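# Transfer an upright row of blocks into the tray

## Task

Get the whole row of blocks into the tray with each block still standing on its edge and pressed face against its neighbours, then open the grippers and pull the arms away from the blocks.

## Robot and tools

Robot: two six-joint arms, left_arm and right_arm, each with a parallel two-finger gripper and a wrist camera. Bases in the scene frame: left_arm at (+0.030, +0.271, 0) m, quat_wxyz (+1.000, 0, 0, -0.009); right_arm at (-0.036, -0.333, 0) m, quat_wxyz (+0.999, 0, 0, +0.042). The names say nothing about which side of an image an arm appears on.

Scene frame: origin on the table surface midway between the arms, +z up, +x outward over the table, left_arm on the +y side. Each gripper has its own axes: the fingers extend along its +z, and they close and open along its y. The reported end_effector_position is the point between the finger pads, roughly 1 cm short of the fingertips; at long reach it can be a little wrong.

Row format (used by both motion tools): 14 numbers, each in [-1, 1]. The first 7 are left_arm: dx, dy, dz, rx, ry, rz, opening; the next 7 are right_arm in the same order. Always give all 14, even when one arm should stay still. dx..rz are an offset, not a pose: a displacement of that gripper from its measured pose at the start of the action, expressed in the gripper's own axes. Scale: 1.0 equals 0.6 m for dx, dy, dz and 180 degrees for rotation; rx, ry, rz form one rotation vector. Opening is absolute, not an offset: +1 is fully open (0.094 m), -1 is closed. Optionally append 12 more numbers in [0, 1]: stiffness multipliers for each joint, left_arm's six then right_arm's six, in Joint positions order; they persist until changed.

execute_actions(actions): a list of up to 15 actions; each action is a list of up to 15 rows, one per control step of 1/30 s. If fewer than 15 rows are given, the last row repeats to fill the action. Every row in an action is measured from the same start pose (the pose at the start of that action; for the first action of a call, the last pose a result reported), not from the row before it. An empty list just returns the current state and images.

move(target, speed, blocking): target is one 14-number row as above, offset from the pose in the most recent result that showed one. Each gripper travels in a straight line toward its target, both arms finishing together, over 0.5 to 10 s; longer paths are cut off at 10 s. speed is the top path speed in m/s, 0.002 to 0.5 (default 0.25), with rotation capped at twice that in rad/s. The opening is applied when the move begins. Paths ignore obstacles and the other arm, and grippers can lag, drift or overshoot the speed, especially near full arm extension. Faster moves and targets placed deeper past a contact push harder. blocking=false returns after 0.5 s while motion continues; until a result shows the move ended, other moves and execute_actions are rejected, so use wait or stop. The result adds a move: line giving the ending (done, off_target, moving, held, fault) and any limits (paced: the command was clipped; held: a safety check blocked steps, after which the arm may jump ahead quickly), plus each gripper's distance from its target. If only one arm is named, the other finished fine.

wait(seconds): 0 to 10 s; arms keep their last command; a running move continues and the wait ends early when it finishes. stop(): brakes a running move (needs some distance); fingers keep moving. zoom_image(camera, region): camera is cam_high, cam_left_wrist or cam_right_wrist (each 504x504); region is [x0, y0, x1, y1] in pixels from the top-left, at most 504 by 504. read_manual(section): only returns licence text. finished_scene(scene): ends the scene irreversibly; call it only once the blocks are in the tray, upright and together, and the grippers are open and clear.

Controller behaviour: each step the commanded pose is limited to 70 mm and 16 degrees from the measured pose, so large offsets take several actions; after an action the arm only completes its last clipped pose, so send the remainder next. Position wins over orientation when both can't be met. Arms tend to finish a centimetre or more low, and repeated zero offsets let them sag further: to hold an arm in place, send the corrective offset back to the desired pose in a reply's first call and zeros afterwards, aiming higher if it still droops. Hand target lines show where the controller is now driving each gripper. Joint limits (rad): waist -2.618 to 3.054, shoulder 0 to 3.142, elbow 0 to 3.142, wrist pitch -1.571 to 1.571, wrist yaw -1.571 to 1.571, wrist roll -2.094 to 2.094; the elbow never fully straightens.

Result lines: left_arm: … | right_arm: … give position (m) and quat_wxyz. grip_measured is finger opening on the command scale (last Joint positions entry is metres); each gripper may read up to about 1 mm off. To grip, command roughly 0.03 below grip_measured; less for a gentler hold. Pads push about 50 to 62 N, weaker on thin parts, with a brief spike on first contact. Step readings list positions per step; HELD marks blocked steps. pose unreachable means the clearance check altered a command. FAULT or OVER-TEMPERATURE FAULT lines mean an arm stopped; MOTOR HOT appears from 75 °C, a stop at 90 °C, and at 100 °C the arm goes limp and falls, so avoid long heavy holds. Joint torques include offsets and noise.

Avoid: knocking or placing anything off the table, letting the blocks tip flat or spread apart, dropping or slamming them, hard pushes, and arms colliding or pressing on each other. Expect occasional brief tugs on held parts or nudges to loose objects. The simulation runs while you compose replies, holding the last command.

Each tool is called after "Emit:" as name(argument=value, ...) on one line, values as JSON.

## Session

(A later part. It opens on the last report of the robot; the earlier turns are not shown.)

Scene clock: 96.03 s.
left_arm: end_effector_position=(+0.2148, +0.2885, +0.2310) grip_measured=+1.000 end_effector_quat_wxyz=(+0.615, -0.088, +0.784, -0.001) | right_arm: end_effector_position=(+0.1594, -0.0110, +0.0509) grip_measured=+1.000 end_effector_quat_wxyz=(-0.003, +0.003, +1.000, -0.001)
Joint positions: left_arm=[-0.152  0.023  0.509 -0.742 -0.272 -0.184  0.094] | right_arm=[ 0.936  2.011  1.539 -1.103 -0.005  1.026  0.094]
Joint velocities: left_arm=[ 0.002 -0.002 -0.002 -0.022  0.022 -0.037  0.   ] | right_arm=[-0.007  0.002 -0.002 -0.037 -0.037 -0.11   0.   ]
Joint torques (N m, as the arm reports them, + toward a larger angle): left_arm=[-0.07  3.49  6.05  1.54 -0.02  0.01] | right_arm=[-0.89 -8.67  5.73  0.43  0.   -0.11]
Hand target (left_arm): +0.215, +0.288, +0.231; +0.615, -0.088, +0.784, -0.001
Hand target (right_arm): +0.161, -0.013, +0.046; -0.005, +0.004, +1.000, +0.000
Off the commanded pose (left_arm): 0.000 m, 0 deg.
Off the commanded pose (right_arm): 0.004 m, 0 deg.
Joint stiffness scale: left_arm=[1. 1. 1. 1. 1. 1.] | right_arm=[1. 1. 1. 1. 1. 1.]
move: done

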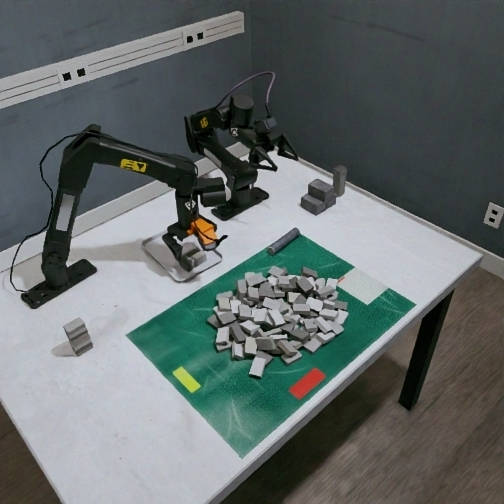

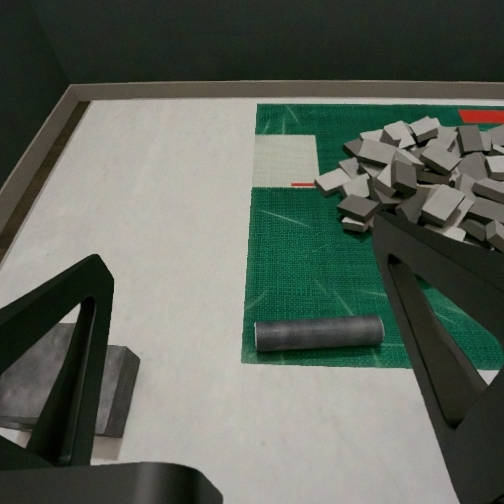

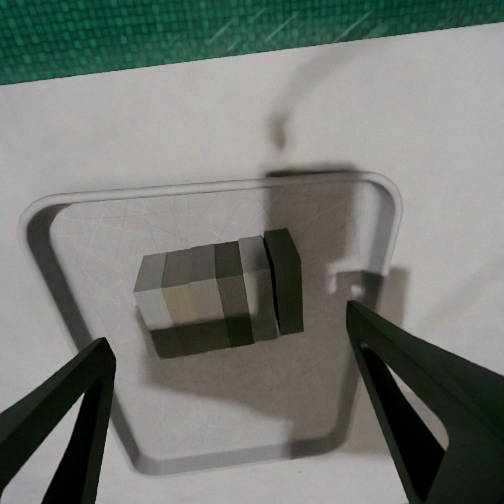

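Emit:
move(target=[0,0,0,0,0,0,1,0.008,0.008,0.055,0,0,0,1], speed=0.03)

Emit:
move(target=[0,0,0,0,0,0,1,0,0,-0.004,0,0,0,0.39])

Emit:
move(target=[0,0,0,0,0,0,1,0,0,0,0,0,0,0.45])

Emit:
move(target=[0,0,0,0,0,0,1,0,0,0,0,0,0,0.6])

Scene clock: 101.80 s.
left_arm: end_effector_position=(+0.2148, +0.2885, +0.2310) grip_measured=+1.000 end_effector_quat_wxyz=(+0.615, -0.088, +0.784, -0.001) | right_arm: end_effector_position=(+0.1580, -0.0070, +0.0231) grip_measured=+1.000 end_effector_quat_wxyz=(-0.003, +0.004, +1.000, +0.001)
Joint positions: left_arm=[-0.152  0.023  0.509 -0.742 -0.272 -0.184  0.094] | right_arm=[ 0.944  2.049  1.48  -1.004 -0.006  1.035  0.094]
Joint velocities: left_arm=[-0.012  0.012 -0.002 -0.051 -0.081  0.022  0.   ] | right_arm=[ 0.007 -0.002 -0.002  0.022 -0.051 -0.007  0.   ]
Joint torques (N m, as the arm reports them, + toward a larger angle): left_arm=[-0.06  3.45  5.96  1.52 -0.05  0.01] | right_arm=[ 0.95 -8.69  5.53  0.44  0.06  0.04]
Hand target (left_arm): +0.215, +0.288, +0.231; +0.615, -0.088, +0.784, -0.001
Hand target (right_arm): +0.154, -0.007, +0.018; -0.004, +0.003, +1.000, -0.001
Off the commanded pose (left_arm): 0.000 m, 0 deg.
Off the commanded pose (right_arm): 0.006 m, 0 deg.
Joint stiffness scale: left_arm=[1. 1. 1. 1. 1. 1.] | right_arm=[1. 1. 1. 1. 1. 1.]
move: done

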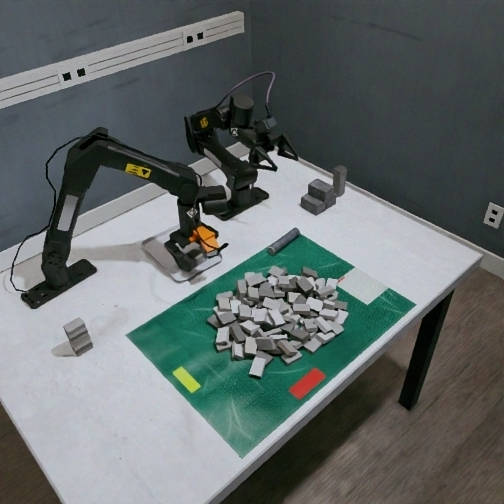

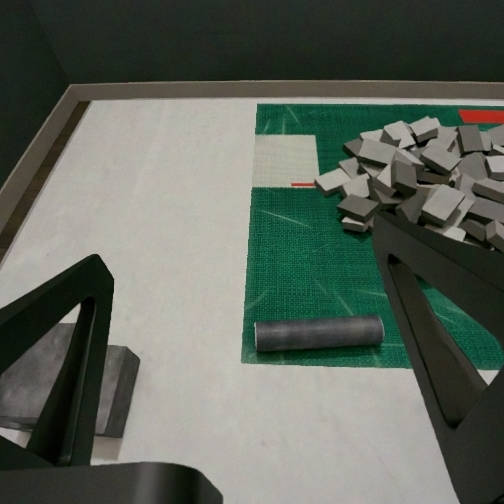

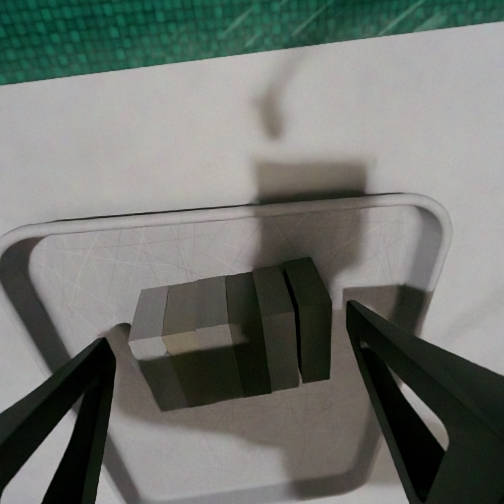

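Scene clock: 102.50 s.
left_arm: end_effector_position=(+0.2148, +0.2885, +0.2310) grip_measured=+1.000 end_effector_quat_wxyz=(+0.615, -0.088, +0.784, -0.001) | right_arm: end_effector_position=(+0.1579, -0.0076, +0.0231) grip_measured=+0.408 end_effector_quat_wxyz=(-0.003, +0.004, +1.000, -0.001)
Joint positions: left_arm=[-0.152  0.023  0.509 -0.742 -0.272 -0.184  0.094] | right_arm=[ 0.944  2.049  1.48  -1.006 -0.005  1.035  0.066]
Joint velocities: left_arm=[-0.007 -0.007 -0.017  0.022 -0.007  0.051  0.   ] | right_arm=[-0.012 -0.002 -0.022  0.066  0.007  0.007 -0.001]
Joint torques (N m, as the arm reports them, + toward a larger angle): left_arm=[-0.08  3.53  5.91  1.51 -0.04  0.  ] | right_arm=[-0.03 -9.14  7.83  0.17  0.05 -0.03]
Hand target (left_arm): +0.215, +0.288, +0.231; +0.615, -0.088, +0.784, -0.001
Hand target (right_arm): +0.158, -0.007, +0.026; -0.003, +0.004, +1.000, +0.001
Off the commanded pose (left_arm): 0.000 m, 0 deg.
Off the commanded pose (right_arm): 0.002 m, 0 deg.
Joint stiffness scale: left_arm=[1. 1. 1. 1. 1. 1.] | right_arm=[1. 1. 1. 1. 1. 1.]
move: done

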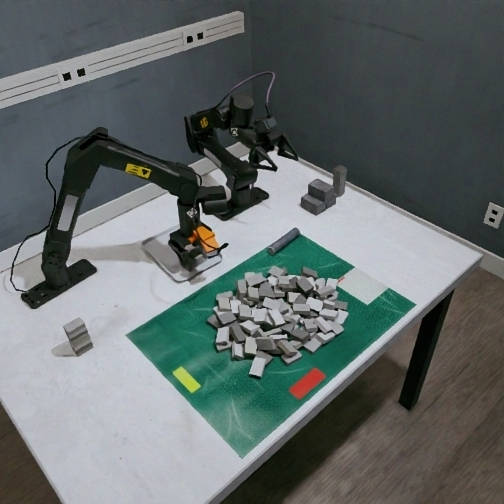

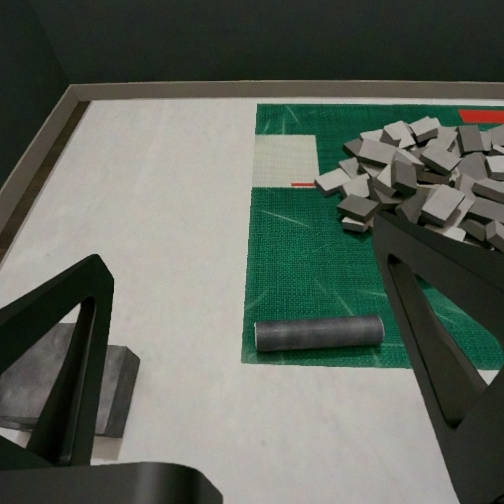

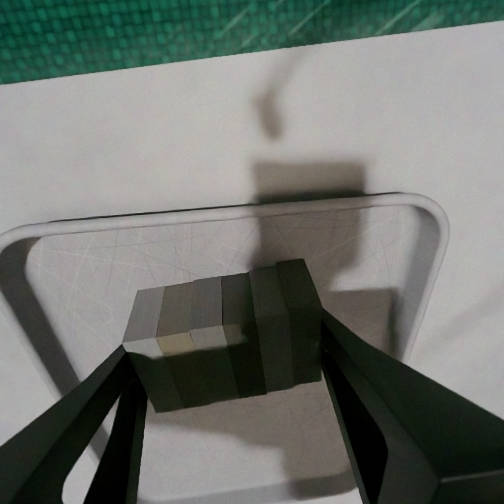

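Scene clock: 103.00 s.
left_arm: end_effector_position=(+0.2148, +0.2885, +0.2310) grip_measured=+1.000 end_effector_quat_wxyz=(+0.615, -0.088, +0.784, -0.001) | right_arm: end_effector_position=(+0.1579, -0.0076, +0.0231) grip_measured=+0.448 end_effector_quat_wxyz=(-0.003, +0.004, +1.000, -0.001)
Joint positions: left_arm=[-0.152  0.023  0.509 -0.742 -0.272 -0.184  0.094] | right_arm=[ 0.944  2.049  1.48  -1.006 -0.005  1.035  0.068]
Joint velocities: left_arm=[ 0.007  0.002 -0.002  0.007 -0.066  0.007  0.   ] | right_arm=[-0.007  0.002  0.027  0.007  0.081 -0.007  0.   ]
Joint torques (N m, as the arm reports them, + toward a larger angle): left_arm=[-0.1   3.51  5.95  1.52 -0.05  0.01] | right_arm=[ 0.02 -8.91  7.22  0.25  0.05 -0.03]
Hand target (left_arm): +0.215, +0.288, +0.231; +0.615, -0.088, +0.784, -0.001
Hand target (right_arm): +0.158, -0.008, +0.023; -0.003, +0.004, +1.000, -0.001
Off the commanded pose (left_arm): 0.000 m, 0 deg.
Off the commanded pose (right_arm): 0.000 m, 0 deg.
Joint stiffness scale: left_arm=[1. 1. 1. 1. 1. 1.] | right_arm=[1. 1. 1. 1. 1. 1.]
move: done

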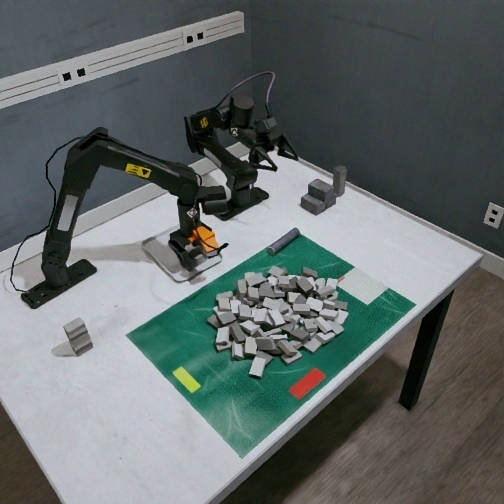

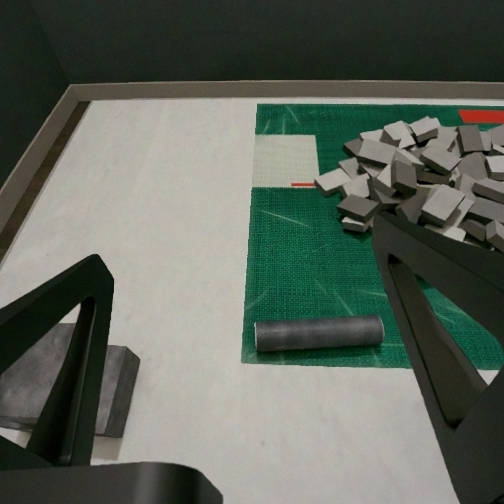

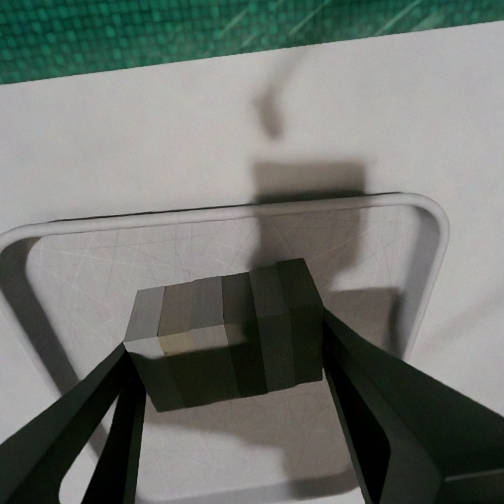

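Scene clock: 103.50 s.
left_arm: end_effector_position=(+0.2148, +0.2885, +0.2310) grip_measured=+1.000 end_effector_quat_wxyz=(+0.615, -0.088, +0.784, -0.001) | right_arm: end_effector_position=(+0.1579, -0.0076, +0.0231) grip_measured=+0.598 end_effector_quat_wxyz=(-0.003, +0.004, +1.000, -0.001)
Joint positions: left_arm=[-0.152  0.023  0.509 -0.742 -0.272 -0.184  0.094] | right_arm=[ 0.944  2.049  1.48  -1.006 -0.005  1.035  0.075]
Joint velocities: left_arm=[ 0.002 -0.002 -0.007  0.066 -0.051  0.007  0.   ] | right_arm=[-0.007  0.012  0.007 -0.066 -0.022 -0.037 -0.001]
Joint torques (N m, as the arm reports them, + toward a larger angle): left_arm=[-0.03  3.52  5.93  1.55 -0.02 -0.03] | right_arm=[-0.03 -8.96  7.21  0.25  0.04 -0.03]
Hand target (left_arm): +0.215, +0.288, +0.231; +0.615, -0.088, +0.784, -0.001
Hand target (right_arm): +0.158, -0.008, +0.023; -0.003, +0.004, +1.000, -0.001
Off the commanded pose (left_arm): 0.000 m, 0 deg.
Off the commanded pose (right_arm): 0.000 m, 0 deg.
Joint stiffness scale: left_arm=[1. 1. 1. 1. 1. 1.] | right_arm=[1. 1. 1. 1. 1. 1.]
move: done

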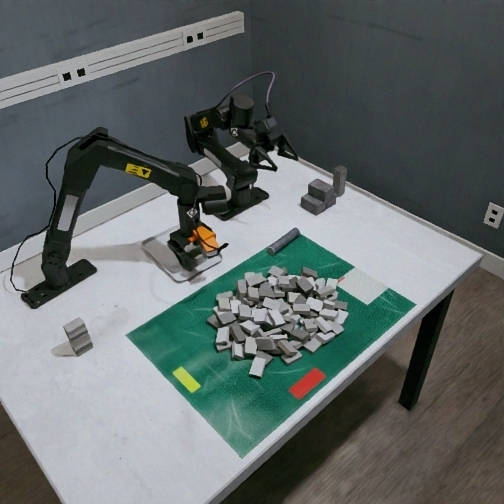

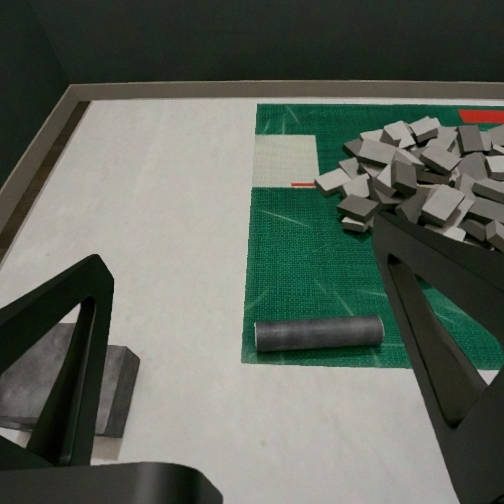

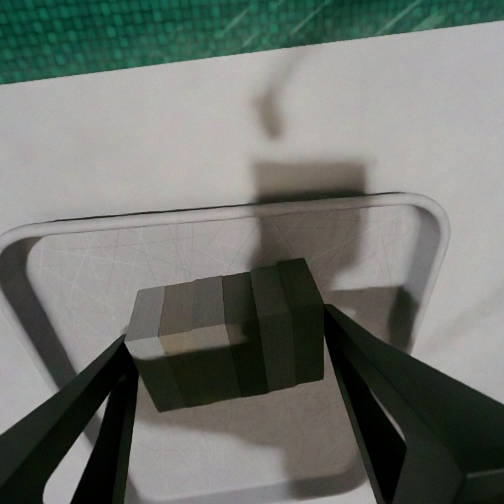

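Tight.

Emit:
move(target=[0,0,0,0,0,0,1,0,0,-0.2,0,0,0,0.8], speed=0.08)

Emit:
move(target=[0,0,0,0,0,0,1,-0.1,-0.4,-0.1,0,0,0,0.8])

Emit:
zoom_image(camera="cam_high", region=[130, 210, 240, 290])

Emit:
finished_scene(scene=1)

Scene clock: 107.43 s.
left_arm: end_effector_position=(+0.2148, +0.2885, +0.2310) grip_measured=+1.000 end_effector_quat_wxyz=(+0.615, -0.088, +0.784, -0.001) | right_arm: end_effector_position=(+0.1577, -0.0079, +0.1295) grip_measured=+0.798 end_effector_quat_wxyz=(-0.010, +0.004, +1.000, -0.012)
Joint positions: left_arm=[-0.152  0.023  0.509 -0.742 -0.272 -0.184  0.094] | right_arm=[ 0.944  2.022  1.868 -1.448 -0.005  1.035  0.084]
Joint velocities: left_arm=[-0.022  0.002 -0.002 -0.081 -0.007 -0.066  0.   ] | right_arm=[ 0.007  0.002  0.007  0.007 -0.081 -0.051 -0.001]
Joint torques (N m, as the arm reports them, + toward a larger angle): left_arm=[-0.07  3.59  5.97  1.53 -0.06  0.  ] | right_arm=[ 0.11 -9.79 10.71 -0.04  0.04 -0.02]
Hand target (left_arm): +0.215, +0.288, +0.231; +0.615, -0.088, +0.784, -0.001
Hand target (right_arm): +0.158, -0.006, +0.143; -0.003, +0.004, +1.000, -0.001
Off the commanded pose (left_arm): 0.000 m, 0 deg.
Off the commanded pose (right_arm): 0.014 m, 2 deg.
Joint stiffness scale: left_arm=[1. 1. 1. 1. 1. 1.] | right_arm=[1. 1. 1. 1. 1. 1.]
move: off_target (right_arm)

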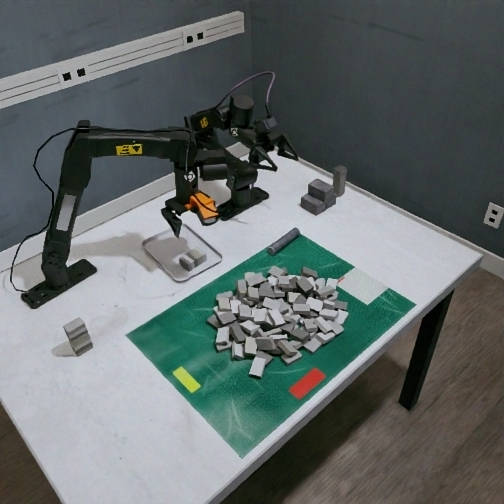

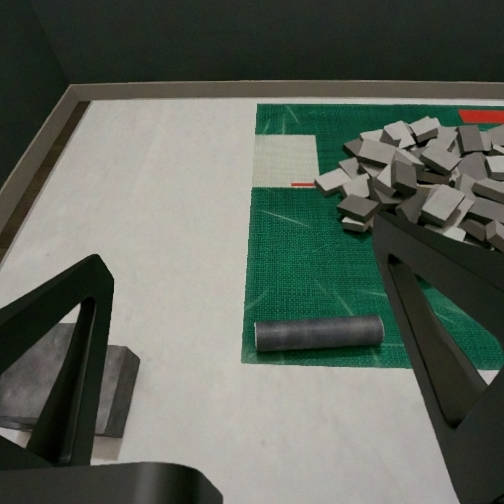

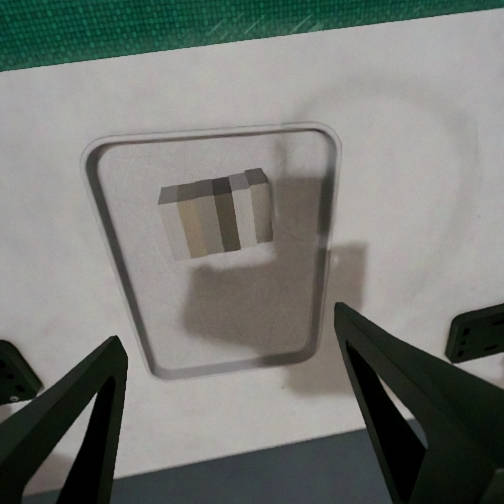

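Scene clock: 109.13 s.
left_arm: end_effector_position=(+0.2148, +0.2885, +0.2310) grip_measured=+1.000 end_effector_quat_wxyz=(+0.615, -0.088, +0.784, -0.001) | right_arm: end_effector_position=(+0.2312, -0.2436, +0.1992) grip_measured=+0.798 end_effector_quat_wxyz=(+0.025, +0.007, +1.000, -0.000)
Joint positions: left_arm=[-0.152  0.023  0.509 -0.742 -0.272 -0.184  0.094] | right_arm=[ 0.245  1.596  1.616 -1.543  0.017  0.343  0.084]
Joint velocities: left_arm=[ 0.012 -0.007  0.017 -0.081 -0.037 -0.007  0.   ] | right_arm=[-0.002 -0.012  0.002  0.022  0.066 -0.007  0.002]
Joint torques (N m, as the arm reports them, + toward a larger angle): left_arm=[-0.09  3.39  5.98  1.52 -0.05 -0.01] | right_arm=[-0.33 -6.42  5.7   0.19  0.13 -0.12]
Hand target (left_arm): +0.215, +0.288, +0.231; +0.615, -0.088, +0.784, -0.001
Hand target (right_arm): +0.224, -0.248, +0.199; +0.018, +0.004, +1.000, -0.005
Off the commanded pose (left_arm): 0.000 m, 0 deg.
Off the commanded pose (right_arm): 0.015 m, 4 deg.
Joint stiffness scale: left_arm=[1. 1. 1. 1. 1. 1.] | right_arm=[1. 1. 1. 1. 1. 1.]
joint sent to its limit (right arm) — the command would take joint 4 (wrist pitch) past its lower limit, so that joint was sent only as far as its limit.
move: off_target (right_arm)

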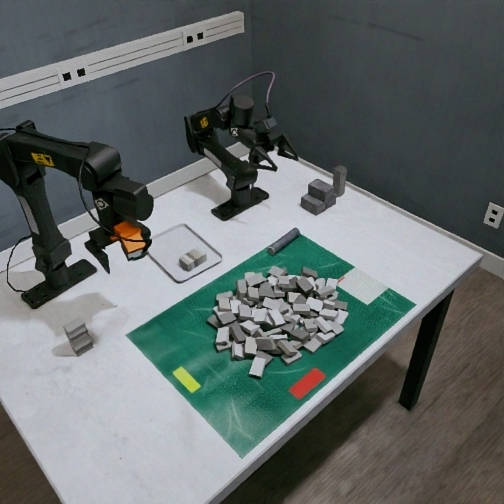

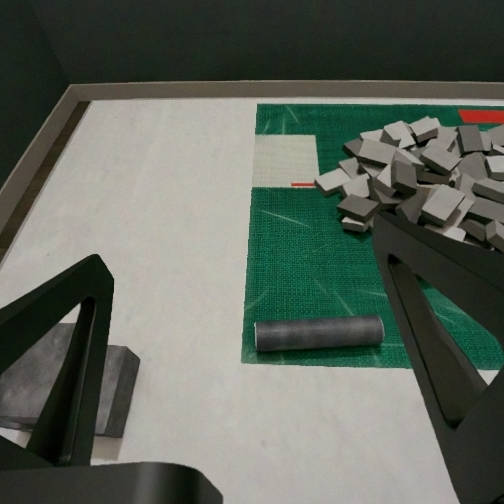

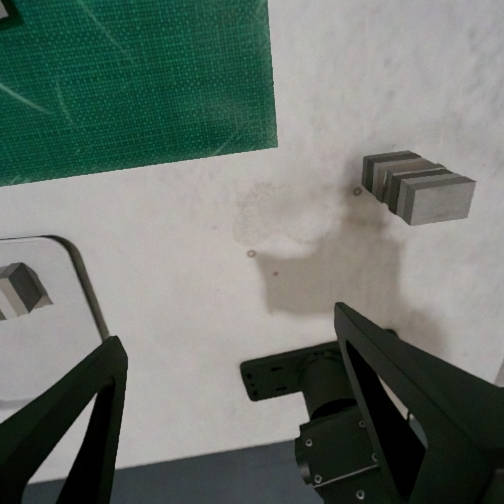

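Region (130, 210, 240, 290) of cam_high's 504x504 image, scaled by 4.582, with more detail than that image has; it fills the top 367 rows of this view, and the rest is white.

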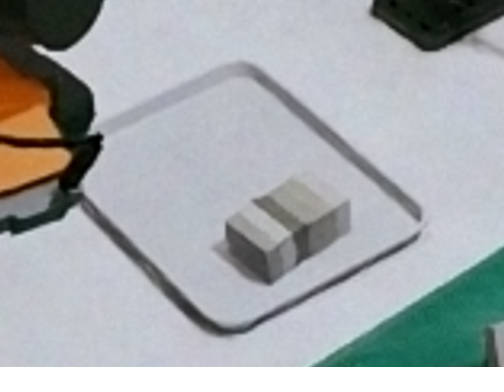

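The scene is finished: the task was done.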